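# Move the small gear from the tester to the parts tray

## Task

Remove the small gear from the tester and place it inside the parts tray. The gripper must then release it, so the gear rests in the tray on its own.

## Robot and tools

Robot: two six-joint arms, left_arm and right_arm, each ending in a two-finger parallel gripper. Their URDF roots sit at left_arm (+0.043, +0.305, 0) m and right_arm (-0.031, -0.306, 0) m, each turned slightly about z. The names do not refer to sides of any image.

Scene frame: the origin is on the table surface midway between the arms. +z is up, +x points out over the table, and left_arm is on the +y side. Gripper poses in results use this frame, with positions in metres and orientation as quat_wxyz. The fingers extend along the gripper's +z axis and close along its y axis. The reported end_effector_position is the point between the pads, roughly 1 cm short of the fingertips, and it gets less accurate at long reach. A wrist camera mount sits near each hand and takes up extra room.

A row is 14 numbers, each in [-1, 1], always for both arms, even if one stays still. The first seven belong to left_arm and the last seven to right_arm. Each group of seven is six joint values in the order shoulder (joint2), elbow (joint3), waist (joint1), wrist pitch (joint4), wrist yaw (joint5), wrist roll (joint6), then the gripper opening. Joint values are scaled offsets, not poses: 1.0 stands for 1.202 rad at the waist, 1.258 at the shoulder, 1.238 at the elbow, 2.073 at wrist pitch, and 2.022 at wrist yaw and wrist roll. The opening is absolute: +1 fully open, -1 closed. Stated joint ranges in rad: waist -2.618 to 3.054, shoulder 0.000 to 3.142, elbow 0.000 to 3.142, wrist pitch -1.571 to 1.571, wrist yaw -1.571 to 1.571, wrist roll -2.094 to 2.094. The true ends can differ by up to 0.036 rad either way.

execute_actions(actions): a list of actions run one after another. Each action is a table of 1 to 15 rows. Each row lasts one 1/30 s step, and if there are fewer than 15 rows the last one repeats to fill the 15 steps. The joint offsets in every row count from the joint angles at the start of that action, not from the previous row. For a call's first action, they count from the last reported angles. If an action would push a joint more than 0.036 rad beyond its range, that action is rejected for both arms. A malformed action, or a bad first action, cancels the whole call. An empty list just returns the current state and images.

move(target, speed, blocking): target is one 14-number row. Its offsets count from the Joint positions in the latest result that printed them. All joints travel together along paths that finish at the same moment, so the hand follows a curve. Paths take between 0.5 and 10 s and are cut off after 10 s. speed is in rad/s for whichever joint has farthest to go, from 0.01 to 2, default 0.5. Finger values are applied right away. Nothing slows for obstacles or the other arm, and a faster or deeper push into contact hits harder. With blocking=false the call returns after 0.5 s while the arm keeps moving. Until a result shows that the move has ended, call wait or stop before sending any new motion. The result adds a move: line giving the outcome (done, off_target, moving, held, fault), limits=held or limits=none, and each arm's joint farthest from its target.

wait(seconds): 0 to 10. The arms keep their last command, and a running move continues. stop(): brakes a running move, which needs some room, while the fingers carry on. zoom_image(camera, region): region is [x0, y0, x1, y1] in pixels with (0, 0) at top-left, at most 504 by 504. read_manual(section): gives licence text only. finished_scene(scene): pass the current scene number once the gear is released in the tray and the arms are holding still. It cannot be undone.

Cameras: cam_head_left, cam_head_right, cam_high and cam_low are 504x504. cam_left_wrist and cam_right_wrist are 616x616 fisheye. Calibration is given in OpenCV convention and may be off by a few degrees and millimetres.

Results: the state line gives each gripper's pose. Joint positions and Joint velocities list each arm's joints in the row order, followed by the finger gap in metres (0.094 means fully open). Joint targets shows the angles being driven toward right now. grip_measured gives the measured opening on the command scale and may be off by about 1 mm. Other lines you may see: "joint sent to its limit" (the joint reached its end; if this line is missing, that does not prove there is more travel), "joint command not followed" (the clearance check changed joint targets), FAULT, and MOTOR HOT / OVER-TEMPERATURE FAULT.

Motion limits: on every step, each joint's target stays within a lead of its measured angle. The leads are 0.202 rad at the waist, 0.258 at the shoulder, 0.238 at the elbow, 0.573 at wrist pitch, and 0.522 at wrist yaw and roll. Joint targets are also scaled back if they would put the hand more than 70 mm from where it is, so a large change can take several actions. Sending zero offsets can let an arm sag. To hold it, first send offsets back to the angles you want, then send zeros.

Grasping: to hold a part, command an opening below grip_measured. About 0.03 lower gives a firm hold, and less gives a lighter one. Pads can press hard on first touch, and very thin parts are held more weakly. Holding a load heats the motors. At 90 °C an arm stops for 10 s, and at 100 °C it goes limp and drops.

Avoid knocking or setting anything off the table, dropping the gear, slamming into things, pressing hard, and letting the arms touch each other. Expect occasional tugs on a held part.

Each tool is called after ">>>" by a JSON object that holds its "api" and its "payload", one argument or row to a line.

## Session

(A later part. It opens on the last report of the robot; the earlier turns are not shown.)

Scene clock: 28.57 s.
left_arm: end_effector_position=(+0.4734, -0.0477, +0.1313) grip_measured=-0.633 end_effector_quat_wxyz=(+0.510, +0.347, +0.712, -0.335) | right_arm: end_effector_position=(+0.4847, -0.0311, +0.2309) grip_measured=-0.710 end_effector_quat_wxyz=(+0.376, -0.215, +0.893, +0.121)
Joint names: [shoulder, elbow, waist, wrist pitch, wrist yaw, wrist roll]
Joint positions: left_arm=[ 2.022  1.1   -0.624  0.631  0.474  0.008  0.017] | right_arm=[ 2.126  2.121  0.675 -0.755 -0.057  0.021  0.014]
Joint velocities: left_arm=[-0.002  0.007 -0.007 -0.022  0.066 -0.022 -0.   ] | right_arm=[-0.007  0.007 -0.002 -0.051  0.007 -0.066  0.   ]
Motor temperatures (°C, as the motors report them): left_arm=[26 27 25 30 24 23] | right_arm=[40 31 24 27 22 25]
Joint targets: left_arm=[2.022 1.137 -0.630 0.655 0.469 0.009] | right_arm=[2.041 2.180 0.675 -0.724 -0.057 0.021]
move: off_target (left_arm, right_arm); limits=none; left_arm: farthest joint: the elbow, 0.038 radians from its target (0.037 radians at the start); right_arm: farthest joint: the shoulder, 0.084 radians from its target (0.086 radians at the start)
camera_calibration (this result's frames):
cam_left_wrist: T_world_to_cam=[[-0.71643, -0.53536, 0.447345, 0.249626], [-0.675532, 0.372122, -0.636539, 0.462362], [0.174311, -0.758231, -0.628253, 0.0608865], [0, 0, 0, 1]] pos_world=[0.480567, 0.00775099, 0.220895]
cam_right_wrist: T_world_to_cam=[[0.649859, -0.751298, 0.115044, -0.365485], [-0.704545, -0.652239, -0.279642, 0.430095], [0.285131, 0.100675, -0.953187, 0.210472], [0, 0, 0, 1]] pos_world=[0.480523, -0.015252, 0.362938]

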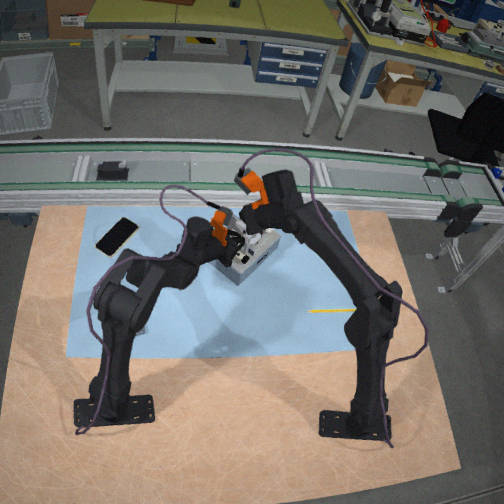

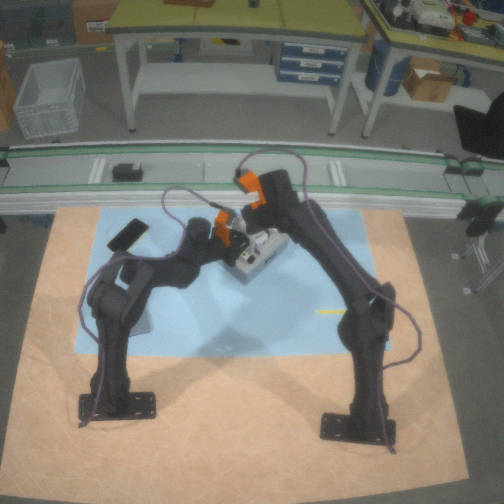

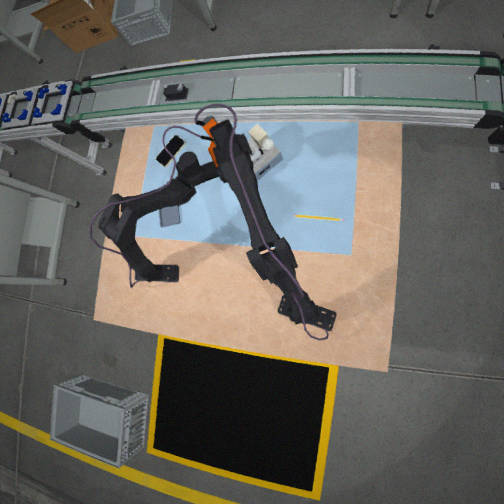

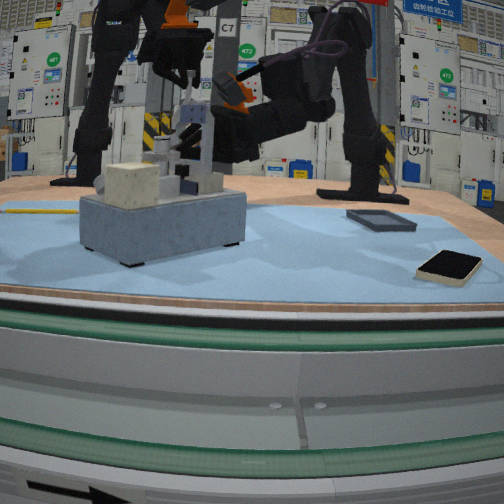

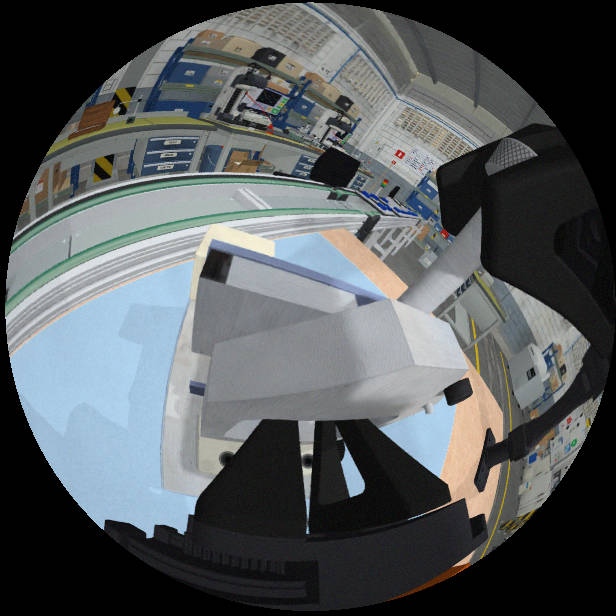

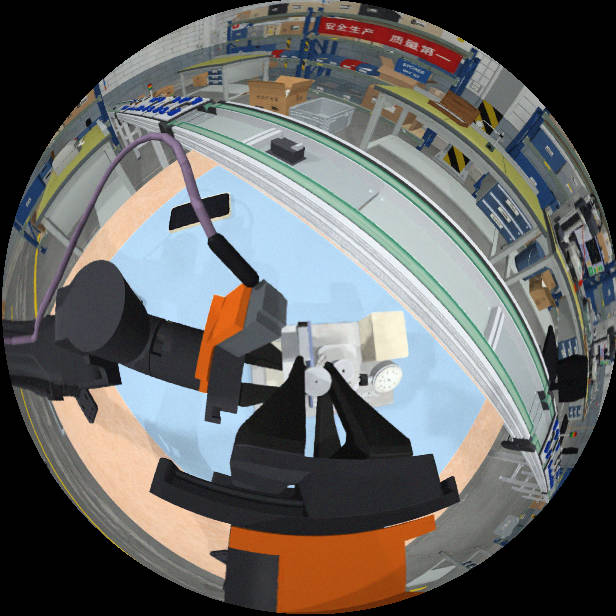

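>>> {"api": "move", "payload": {
  "target": [-0.01,0.05,0,0.015,0,0,-0.69,-0.068,0.05,0,0.015,0,0,-0.75],
  "speed": 0.08
}}

>>> {"api": "move", "payload": {
  "target": [-0.1,-0.1,0.025,0.012,0,0,-0.69,-0.068,0.05,0,0.015,0,0,-0.75],
  "speed": 0.12
}}

>>> {"api": "move", "payload": {
  "target": [-0.15,-0.15,0.03,0.012,0,0,-0.69,0,0,0,0,0,0,-0.75],
  "speed": 0.2
}}

Scene clock: 30.43 s.
left_arm: end_effector_position=(+0.4731, -0.0508, +0.1361) grip_measured=-0.633 end_effector_quat_wxyz=(+0.509, +0.351, +0.707, -0.341) | right_arm: end_effector_position=(+0.4848, -0.0311, +0.2309) grip_measured=-0.710 end_effector_quat_wxyz=(+0.376, -0.215, +0.893, +0.121)
Joint names: [shoulder, elbow, waist, wrist pitch, wrist yaw, wrist roll]
Joint positions: left_arm=[ 2.022  1.115 -0.624  0.622  0.492  0.008  0.017] | right_arm=[ 2.126  2.122  0.675 -0.756 -0.057  0.021  0.014]
Joint velocities: left_arm=[-0.012  0.007  0.002 -0.022 -0.022 -0.051 -0.001] | right_arm=[ 0.007 -0.007  0.002 -0.037 -0.037  0.037  0.   ]
Motor temperatures (°C, as the motors report them): left_arm=[26 28 25 30 24 23] | right_arm=[41 31 24 27 22 25]
Joint targets: left_arm=[2.010 1.161 -0.624 0.662 0.474 0.008] | right_arm=[2.041 2.182 0.675 -0.724 -0.057 0.021]
move: off_target (left_arm, right_arm); limits=none; left_arm: farthest joint: the elbow, 0.047 radians from its target (0.062 radians at the start); right_arm: farthest joint: the shoulder, 0.086 radians from its target (0.085 radians at the start)
camera_calibration (this result's frames):
cam_left_wrist: T_world_to_cam=[[-0.726663, -0.519587, 0.449433, 0.250976], [-0.667417, 0.378863, -0.641107, 0.463498], [0.162837, -0.765828, -0.622087, 0.0657525], [0, 0, 0, 1]] pos_world=[0.481014, 0.00515698, 0.225258]
cam_right_wrist: T_world_to_cam=[[0.649898, -0.751278, 0.114952, -0.365498], [-0.70464, -0.652288, -0.27929, 0.430118], [0.284806, 0.10051, -0.953301, 0.210644], [0, 0, 0, 1]] pos_world=[0.480623, -0.0152016, 0.362949]

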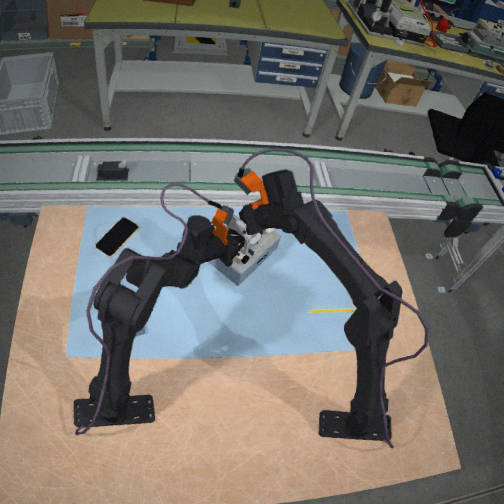

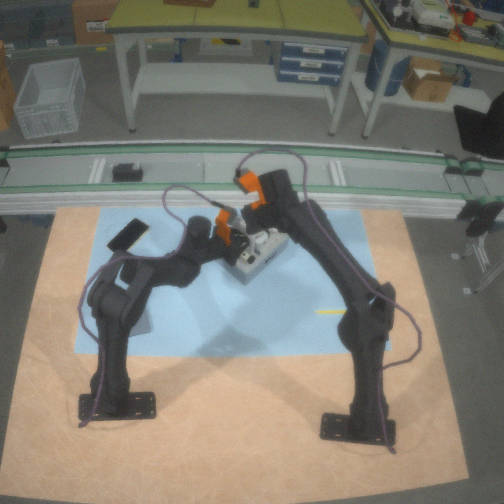

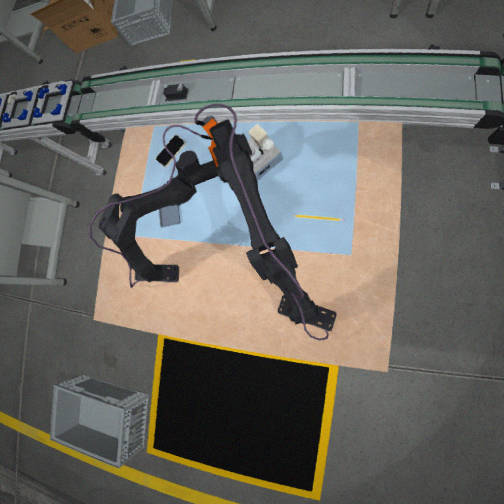

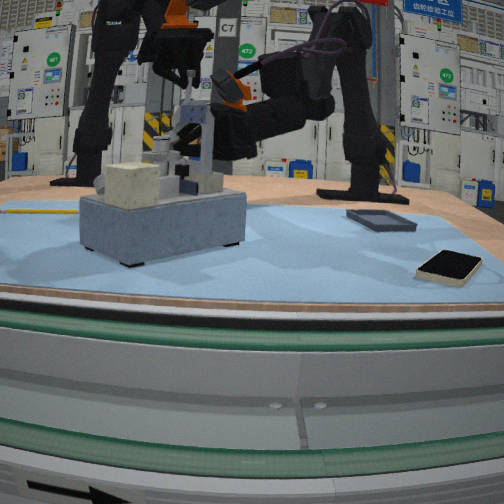

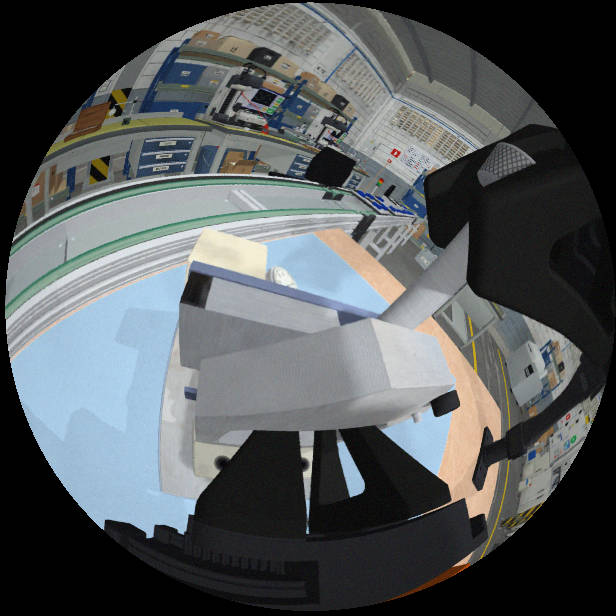

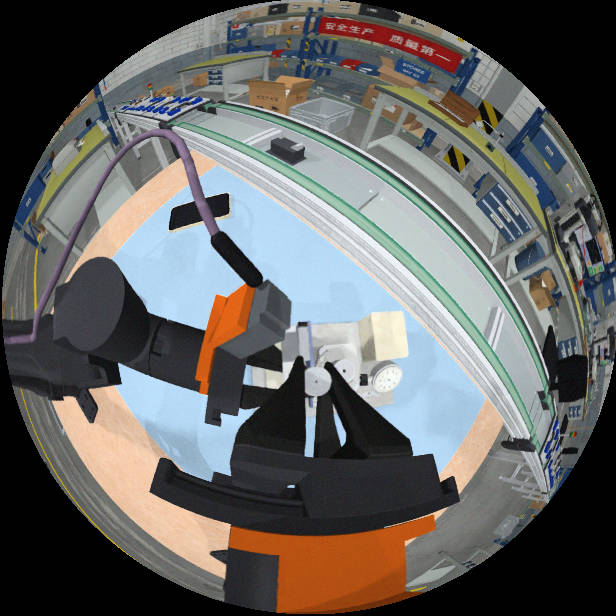

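Scene clock: 31.80 s.
left_arm: end_effector_position=(+0.4549, -0.0280, +0.1352) grip_measured=-0.633 end_effector_quat_wxyz=(+0.503, +0.345, +0.718, -0.336) | right_arm: end_effector_position=(+0.4847, -0.0312, +0.2309) grip_measured=-0.710 end_effector_quat_wxyz=(+0.376, -0.215, +0.893, +0.121)
Joint names: [shoulder, elbow, waist, wrist pitch, wrist yaw, wrist roll]
Joint positions: left_arm=[ 1.929  0.994 -0.603  0.625  0.495  0.008  0.017] | right_arm=[ 2.127  2.124  0.675 -0.758 -0.057  0.021  0.014]
Joint velocities: left_arm=[ 0.007 -0.017  0.012 -0.037  0.022 -0.022  0.   ] | right_arm=[-0.017 -0.007 -0.002 -0.022  0.037 -0.051 -0.   ]
Motor temperatures (°C, as the motors report them): left_arm=[27 28 25 30 24 23] | right_arm=[41 31 24 27 22 25]
Joint targets: left_arm=[1.896 0.991 -0.594 0.647 0.492 0.008] | right_arm=[2.042 2.183 0.675 -0.726 -0.057 0.021]
move: off_target (left_arm, right_arm); limits=none; left_arm: farthest joint: the shoulder, 0.032 radians from its target (0.126 radians at the start); right_arm: farthest joint: the shoulder, 0.086 radians from its target (0.086 radians at the start)
camera_calibration (this result's frames):
cam_left_wrist: T_world_to_cam=[[-0.707758, -0.537266, 0.458719, 0.239624], [-0.687513, 0.374474, -0.622169, 0.44861], [0.162492, -0.755721, -0.634415, 0.0876838], [0, 0, 0, 1]] pos_world=[0.463773, 0.0270136, 0.224819]
cam_right_wrist: T_world_to_cam=[[0.649976, -0.751238, 0.11477, -0.365471], [-0.70483, -0.652384, -0.278585, 0.42996], [0.284158, 0.100181, -0.953529, 0.211024], [0, 0, 0, 1]] pos_world=[0.480632, -0.0151969, 0.362943]

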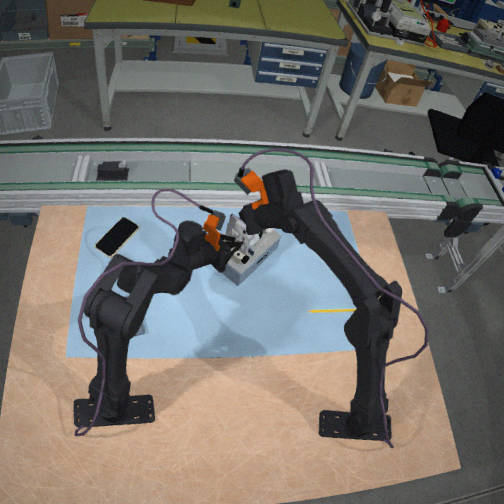

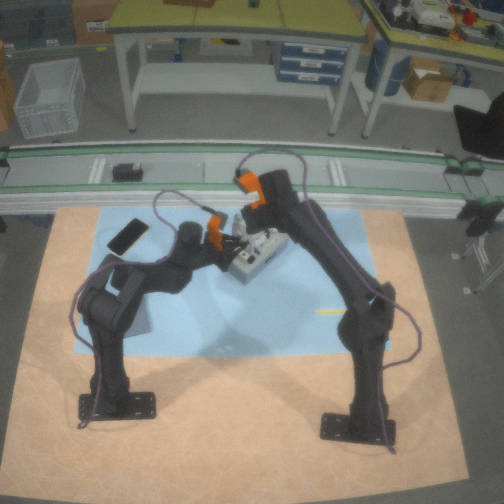

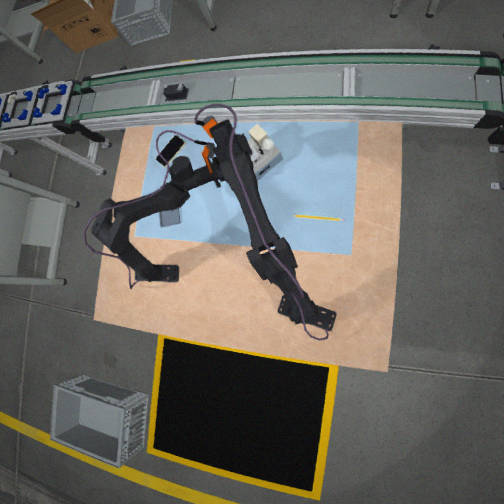

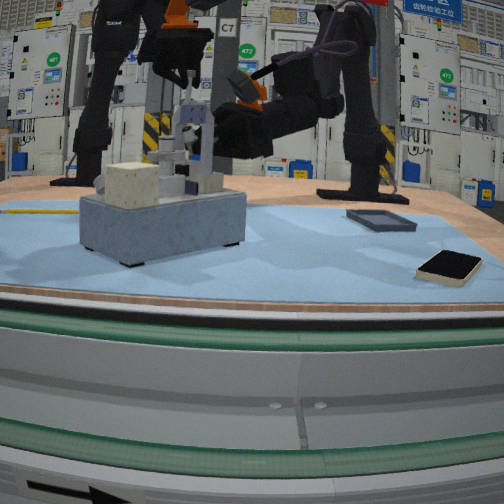

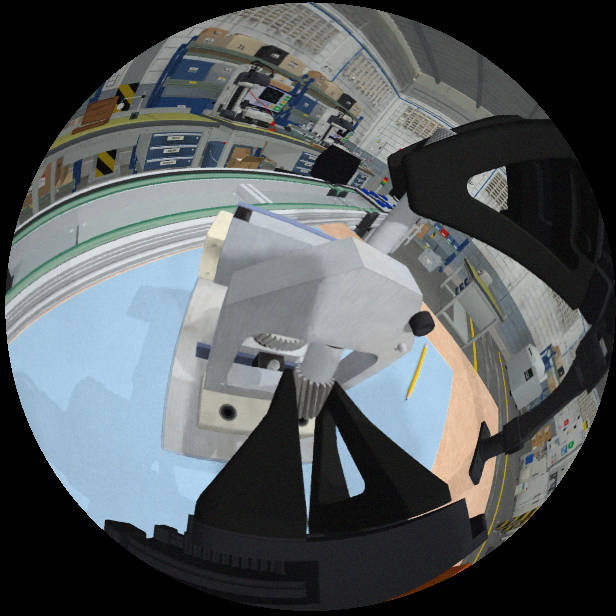

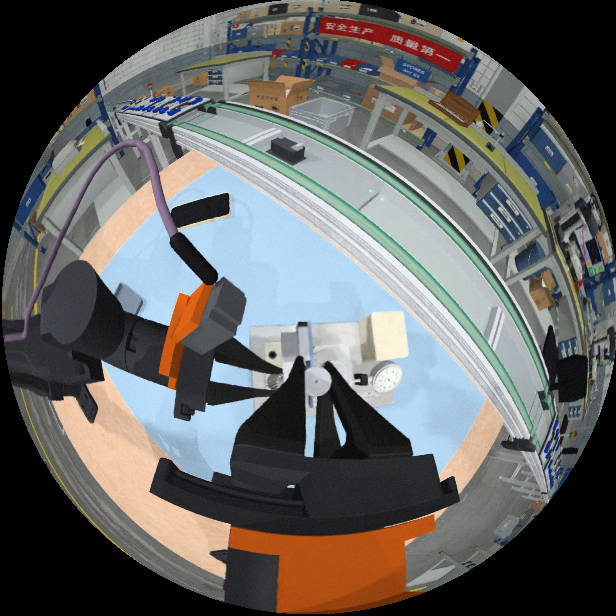

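Scene clock: 33.07 s.
left_arm: end_effector_position=(+0.4228, +0.0049, +0.1356) grip_measured=-0.633 end_effector_quat_wxyz=(+0.496, +0.334, +0.731, -0.329) | right_arm: end_effector_position=(+0.4846, -0.0311, +0.2137) grip_measured=-0.710 end_effector_quat_wxyz=(+0.359, -0.216, +0.900, +0.117)
Joint names: [shoulder, elbow, waist, wrist pitch, wrist yaw, wrist roll]
Joint positions: left_arm=[ 1.77   0.811 -0.577  0.621  0.495  0.008  0.017] | right_arm=[ 2.148  2.114  0.675 -0.764 -0.057  0.021  0.014]
Joint velocities: left_arm=[ 0.002  0.002 -0.027 -0.037  0.007 -0.051  0.   ] | right_arm=[ 0.002 -0.027  0.012 -0.11  -0.022 -0.081 -0.   ]
Motor temperatures (°C, as the motors report them): left_arm=[27 28 25 30 24 23] | right_arm=[41 31 24 27 22 25]
Joint targets: left_arm=[1.740 0.808 -0.567 0.650 0.495 0.008] | right_arm=[2.127 2.124 0.675 -0.758 -0.057 0.021]
move: off_target (left_arm, right_arm); limits=none; left_arm: farthest joint: the shoulder, 0.030 radians from its target (0.188 radians at the start); right_arm: farthest joint: the shoulder, 0.021 radians from its target (0.000 radians at the start)
camera_calibration (this result's frames):
cam_left_wrist: T_world_to_cam=[[-0.681372, -0.562394, 0.46845, 0.222081], [-0.712805, 0.364476, -0.599222, 0.422139], [0.16626, -0.742206, -0.649221, 0.118478], [0, 0, 0, 1]] pos_world=[0.432524, 0.0589727, 0.225839]
cam_right_wrist: T_world_to_cam=[[0.653864, -0.749224, 0.105477, -0.363249], [-0.713394, -0.656936, -0.243934, 0.421726], [0.252053, 0.0842529, -0.964039, 0.211929], [0, 0, 0, 1]] pos_world=[0.484955, -0.0129634, 0.345495]

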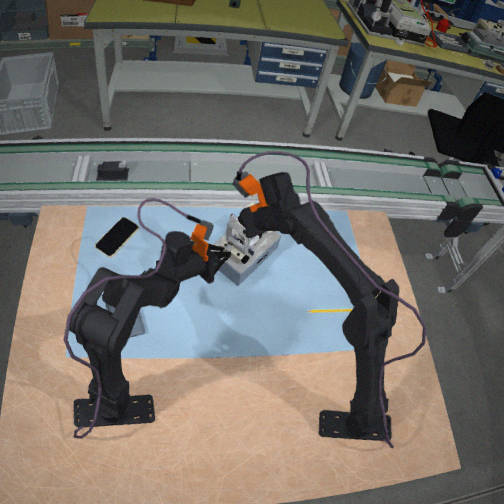

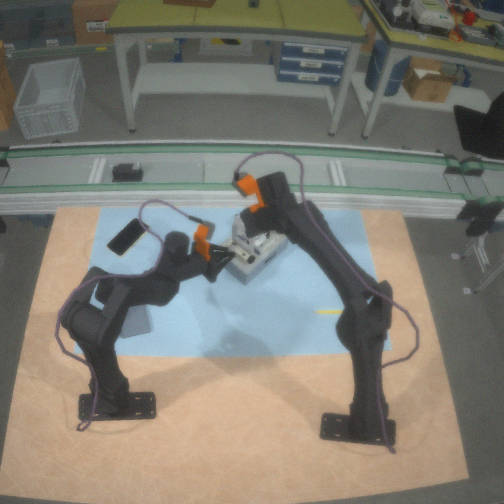

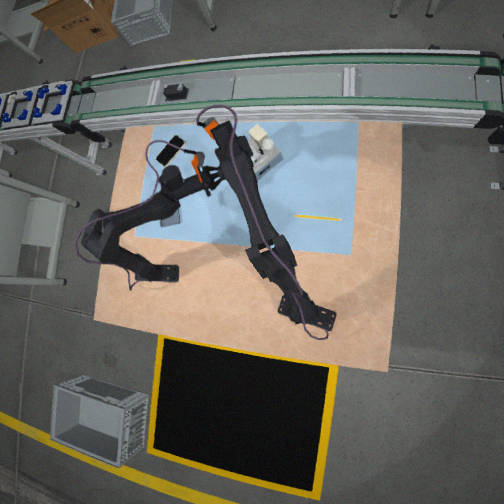

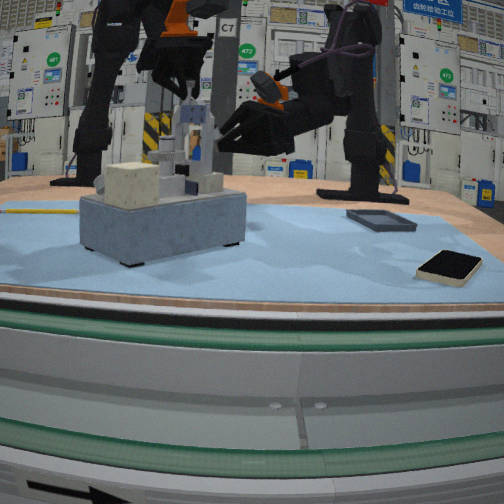

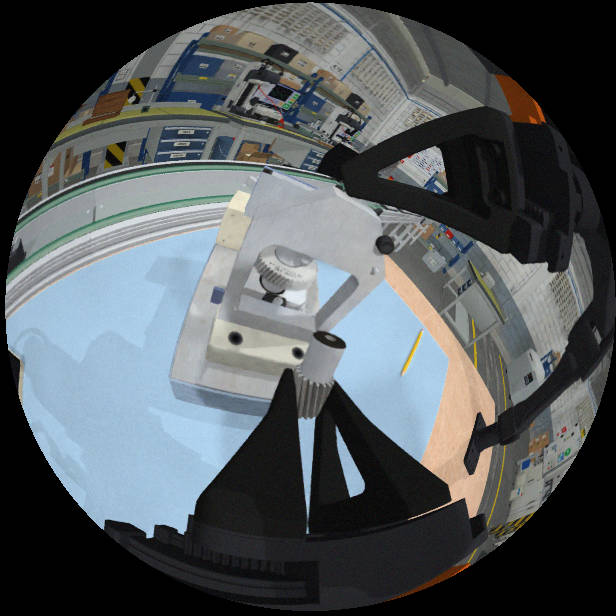

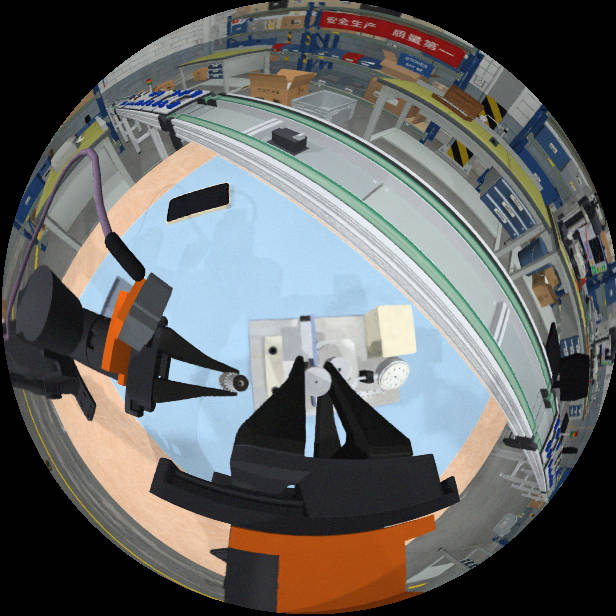

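>>> {"api": "move", "payload": {
  "target": [-0.5,-0.13,0.266,-0.56,-0.245,0,-0.69,0,0,0,0,0,0,0],
  "speed": 0.7
}}

Scene clock: 36.23 s.
left_arm: end_effector_position=(+0.3207, +0.2527, +0.0769) grip_measured=-0.633 end_effector_quat_wxyz=(+0.256, +0.094, +0.962, -0.026) | right_arm: end_effector_position=(+0.4845, -0.0312, +0.2135) grip_measured=-0.003 end_effector_quat_wxyz=(+0.359, -0.216, +0.901, +0.117)
Joint names: [shoulder, elbow, waist, wrist pitch, wrist yaw, wrist roll]
Joint positions: left_arm=[ 1.166  0.65  -0.267 -0.534  0.008  0.008  0.017] | right_arm=[ 2.148  2.114  0.675 -0.765 -0.057  0.021  0.047]
Joint velocities: left_arm=[-0.002  0.007  0.007 -0.022  0.007  0.095  0.   ] | right_arm=[-0.007 -0.012 -0.002 -0.037  0.037 -0.037 -0.001]
Motor temperatures (°C, as the motors report them): left_arm=[27 27 25 30 24 23] | right_arm=[40 31 24 27 22 25]
Joint targets: left_arm=[1.142 0.650 -0.257 -0.540 -0.001 0.008] | right_arm=[2.148 2.114 0.675 -0.764 -0.057 0.021]
move: off_target (left_arm); limits=none; left_arm: farthest joint: the shoulder, 0.025 radians from its target (0.629 radians at the start); right_arm: farthest joint: the wrist pitch, 0.001 radians from its target (0.000 radians at the start)
camera_calibration (this result's frames):
cam_left_wrist: T_world_to_cam=[[0.094059, -0.976845, 0.192164, 0.196629], [-0.995487, -0.0947217, 0.00575626, 0.384051], [0.0125792, -0.191839, -0.981346, 0.216917], [0, 0, 0, 1]] pos_world=[0.361094, 0.270067, 0.172874]
cam_right_wrist: T_world_to_cam=[[0.653724, -0.749335, 0.105555, -0.36322], [-0.713704, -0.65689, -0.24315, 0.421535], [0.251539, 0.0836179, -0.964228, 0.212101], [0, 0, 0, 1]] pos_world=[0.484945, -0.0130066, 0.345349]

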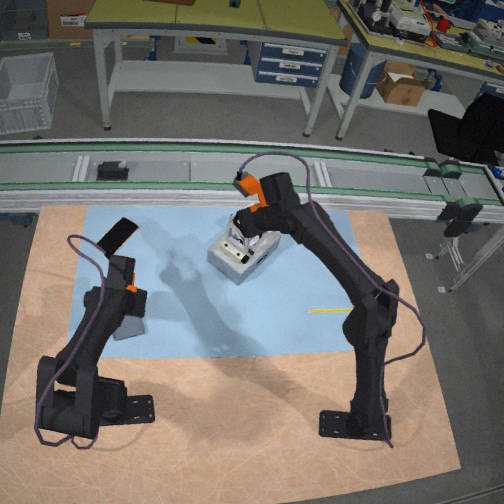

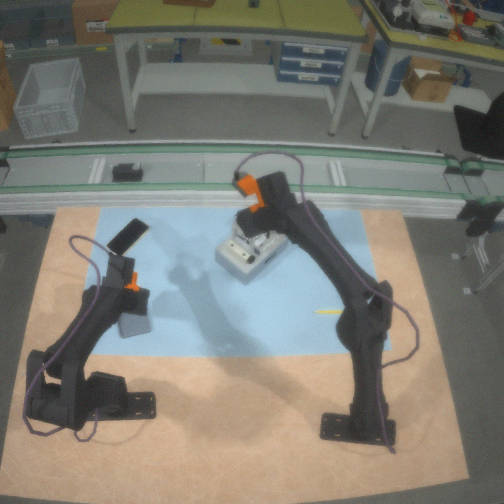

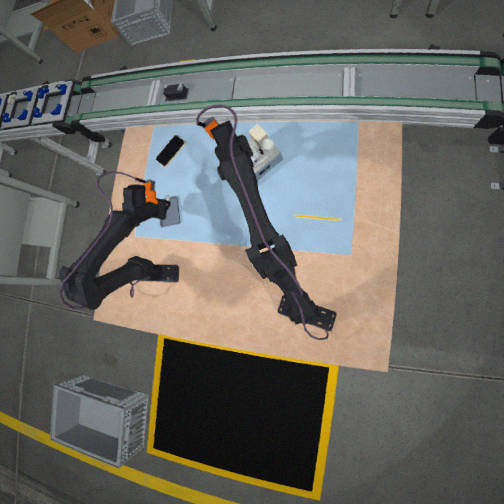

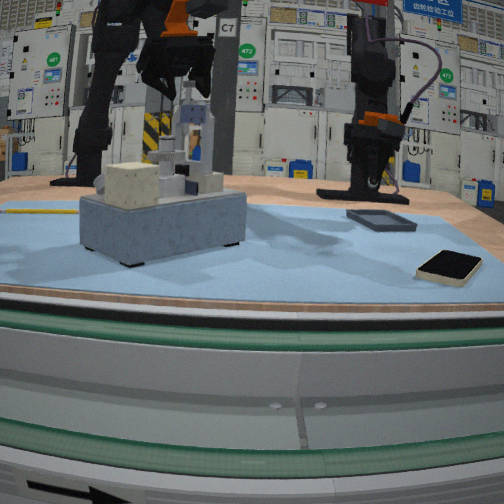

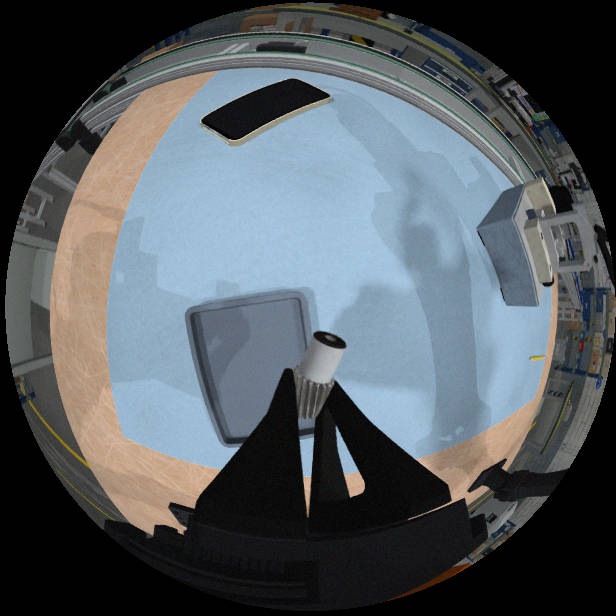

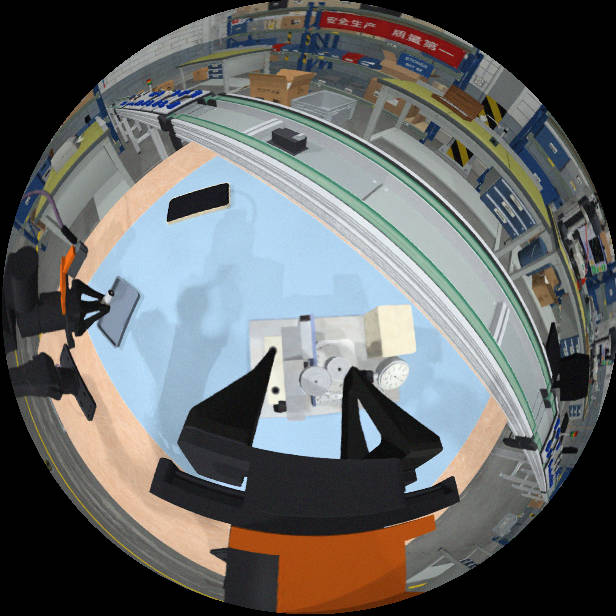

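>>> {"api": "move", "payload": {
  "target": [0,0,0.095,0,0,0,-0.69,0,0,0,0,0,0,0],
  "speed": 0.4
}}

>>> {"api": "move", "payload": {
  "target": [0.16,-0.01,0,0.05,0,0,-0.69,0,0,0,0,0,0,0],
  "speed": 0.3
}}

Scene clock: 37.13 s.
left_arm: end_effector_position=(+0.3247, +0.2818, +0.0769) grip_measured=-0.633 end_effector_quat_wxyz=(+0.257, +0.044, +0.965, -0.014) | right_arm: end_effector_position=(+0.4845, -0.0312, +0.2135) grip_measured=-0.003 end_effector_quat_wxyz=(+0.359, -0.216, +0.901, +0.117)
Joint names: [shoulder, elbow, waist, wrist pitch, wrist yaw, wrist roll]
Joint positions: left_arm=[ 1.166  0.65  -0.162 -0.534  0.009  0.008  0.017] | right_arm=[ 2.148  2.114  0.675 -0.765 -0.057  0.021  0.047]
Joint velocities: left_arm=[-0.002 -0.012 -0.002  0.007  0.022  0.051 -0.   ] | right_arm=[-0.007 -0.007  0.002 -0.051  0.037  0.037  0.   ]
Motor temperatures (°C, as the motors report them): left_arm=[27 27 25 30 24 23] | right_arm=[40 31 24 27 22 25]
Joint targets: left_arm=[1.166 0.650 -0.152 -0.534 0.008 0.008] | right_arm=[2.148 2.114 0.675 -0.765 -0.057 0.021]
move: done; limits=none; left_arm: farthest joint: the waist, 0.009 radians from its target (0.114 radians at the start); right_arm: farthest joint: the waist, 0.000 radians from its target (0.000 radians at the start)
camera_calibration (this result's frames):
cam_left_wrist: T_world_to_cam=[[0.195299, -0.961546, 0.193101, 0.187453], [-0.980208, -0.197878, 0.00603004, 0.414807], [0.0324123, -0.190456, -0.98116, 0.215612], [0, 0, 0, 1]] pos_world=[0.362999, 0.30339, 0.172851]
cam_right_wrist: T_world_to_cam=[[0.653724, -0.749335, 0.105555, -0.36322], [-0.713704, -0.65689, -0.24315, 0.421535], [0.251539, 0.0836179, -0.964228, 0.212101], [0, 0, 0, 1]] pos_world=[0.484945, -0.0130066, 0.345349]

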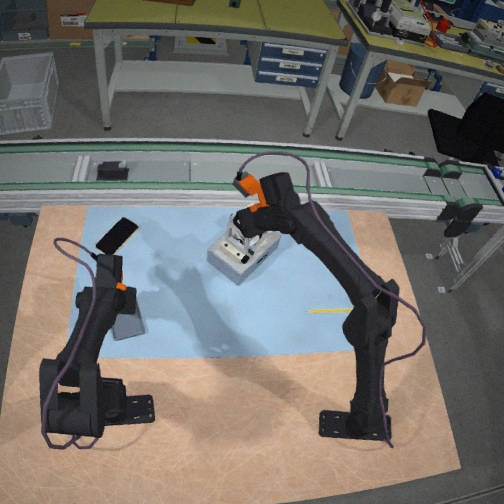

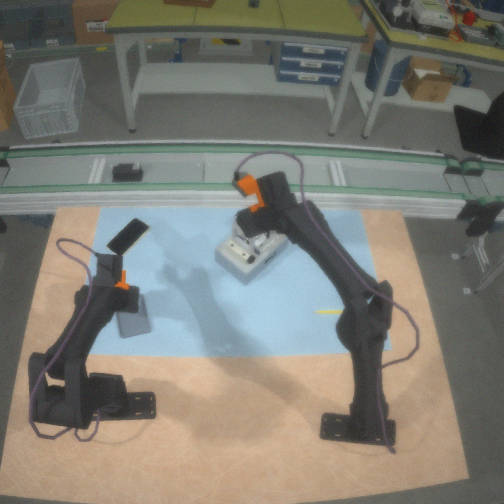

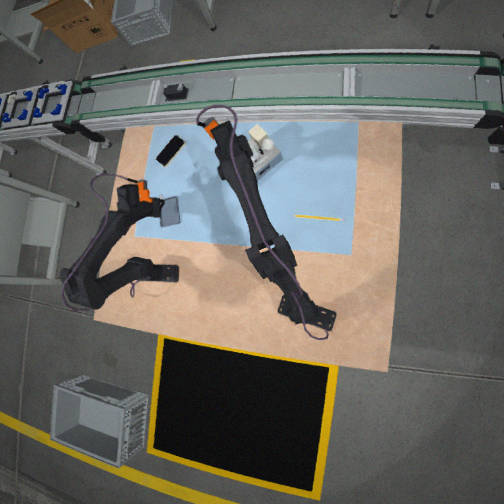

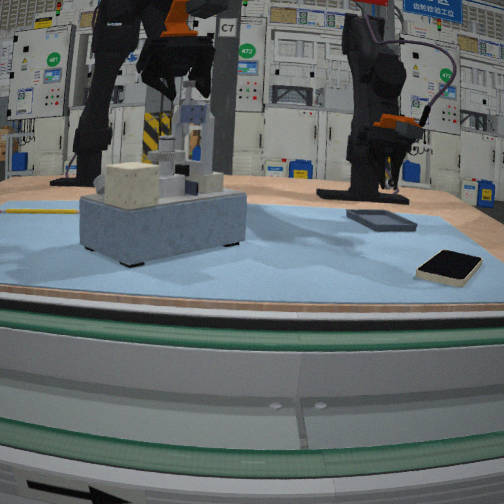

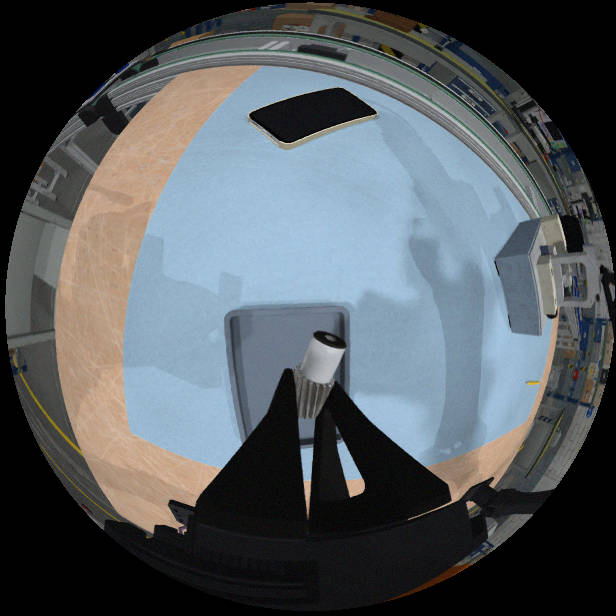

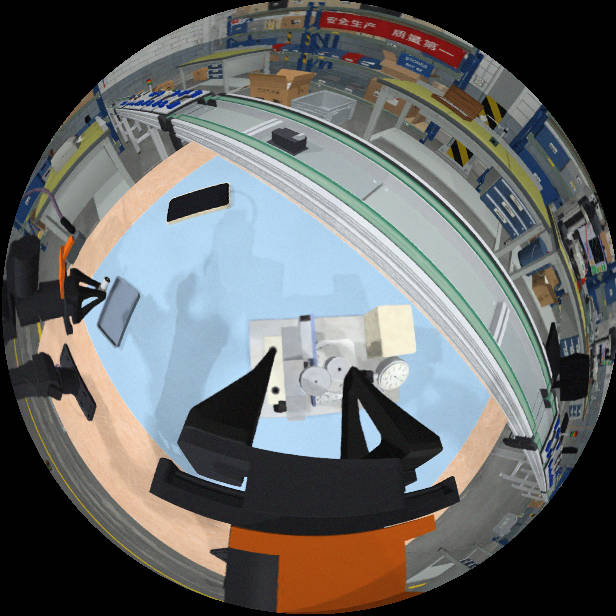

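Scene clock: 38.40 s.
left_arm: end_effector_position=(+0.3245, +0.2818, +0.0287) grip_measured=-0.633 end_effector_quat_wxyz=(+0.191, +0.044, +0.981, -0.011) | right_arm: end_effector_position=(+0.4845, -0.0312, +0.2135) grip_measured=-0.003 end_effector_quat_wxyz=(+0.359, -0.216, +0.901, +0.117)
Joint names: [shoulder, elbow, waist, wrist pitch, wrist yaw, wrist roll]
Joint positions: left_arm=[ 1.364  0.637 -0.162 -0.459  0.009  0.008  0.017] | right_arm=[ 2.148  2.114  0.675 -0.765 -0.057  0.021  0.047]
Joint velocities: left_arm=[ 0.002 -0.002 -0.007  0.007  0.037 -0.051  0.001] | right_arm=[ 0.002  0.002 -0.007 -0.037 -0.037  0.007 -0.   ]
Motor temperatures (°C, as the motors report them): left_arm=[27 27 25 30 24 23] | right_arm=[39 31 24 27 22 25]
Joint targets: left_arm=[1.367 0.638 -0.162 -0.431 0.009 0.008] | right_arm=[2.148 2.114 0.675 -0.765 -0.057 0.021]
move: off_target (left_arm); limits=none; left_arm: farthest joint: the wrist pitch, 0.028 radians from its target (0.104 radians at the start); right_arm: farthest joint: the waist, 0.000 radians from its target (0.000 radians at the start)
camera_calibration (this result's frames):
cam_left_wrist: T_world_to_cam=[[0.218751, -0.963422, 0.154807, 0.190811], [-0.970675, -0.198641, 0.135397, 0.408355], [-0.0996938, -0.179886, -0.978623, 0.208191], [0, 0, 0, 1]] pos_world=[0.375395, 0.302399, 0.118911]
cam_right_wrist: T_world_to_cam=[[0.653724, -0.749335, 0.105555, -0.36322], [-0.713704, -0.65689, -0.24315, 0.421535], [0.251539, 0.0836179, -0.964228, 0.212101], [0, 0, 0, 1]] pos_world=[0.484945, -0.0130066, 0.345349]

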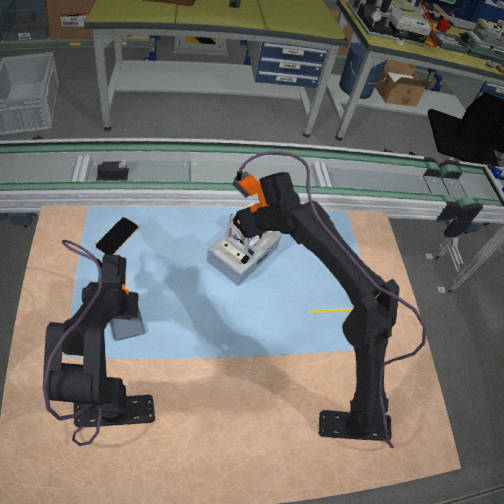

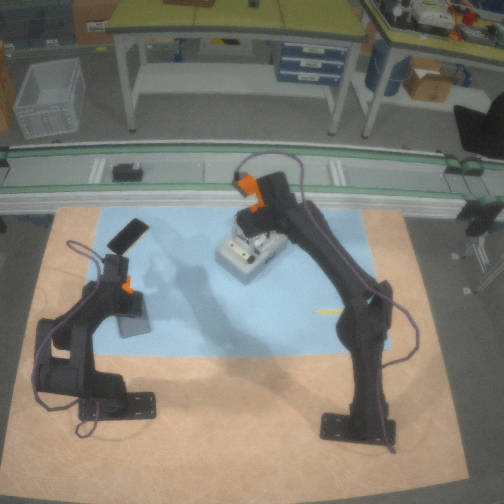

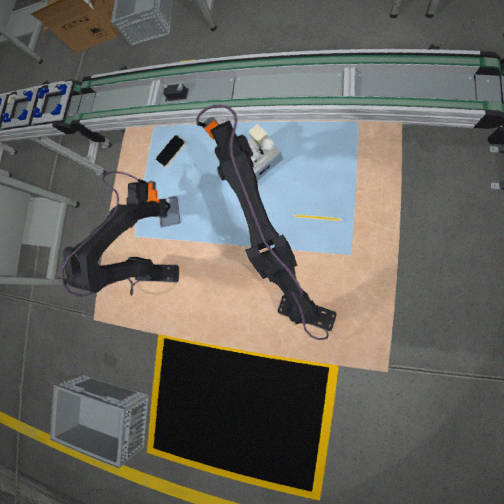

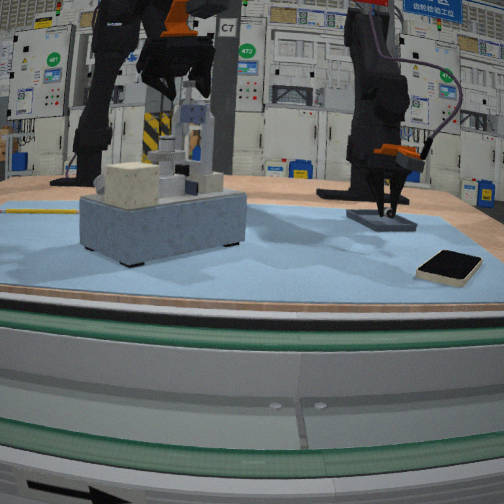

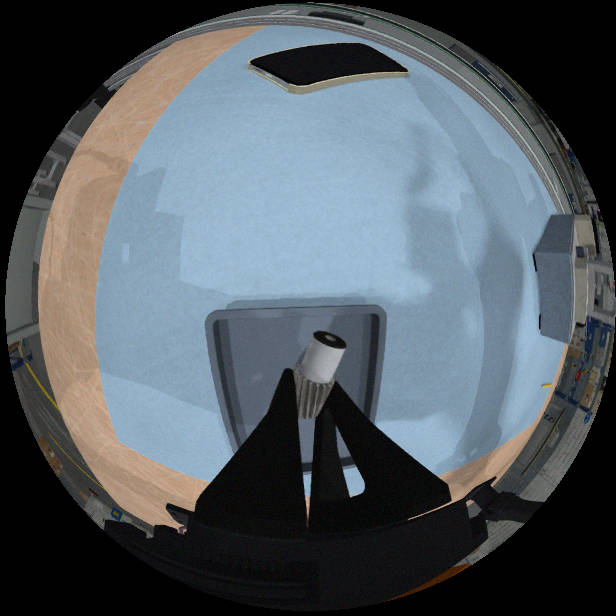

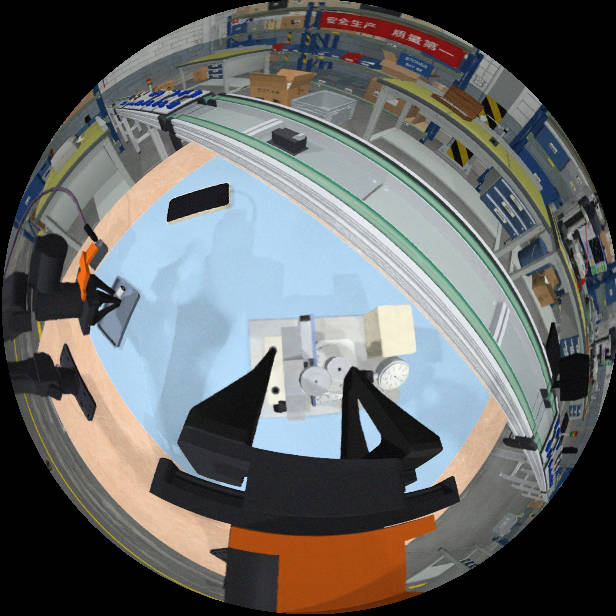

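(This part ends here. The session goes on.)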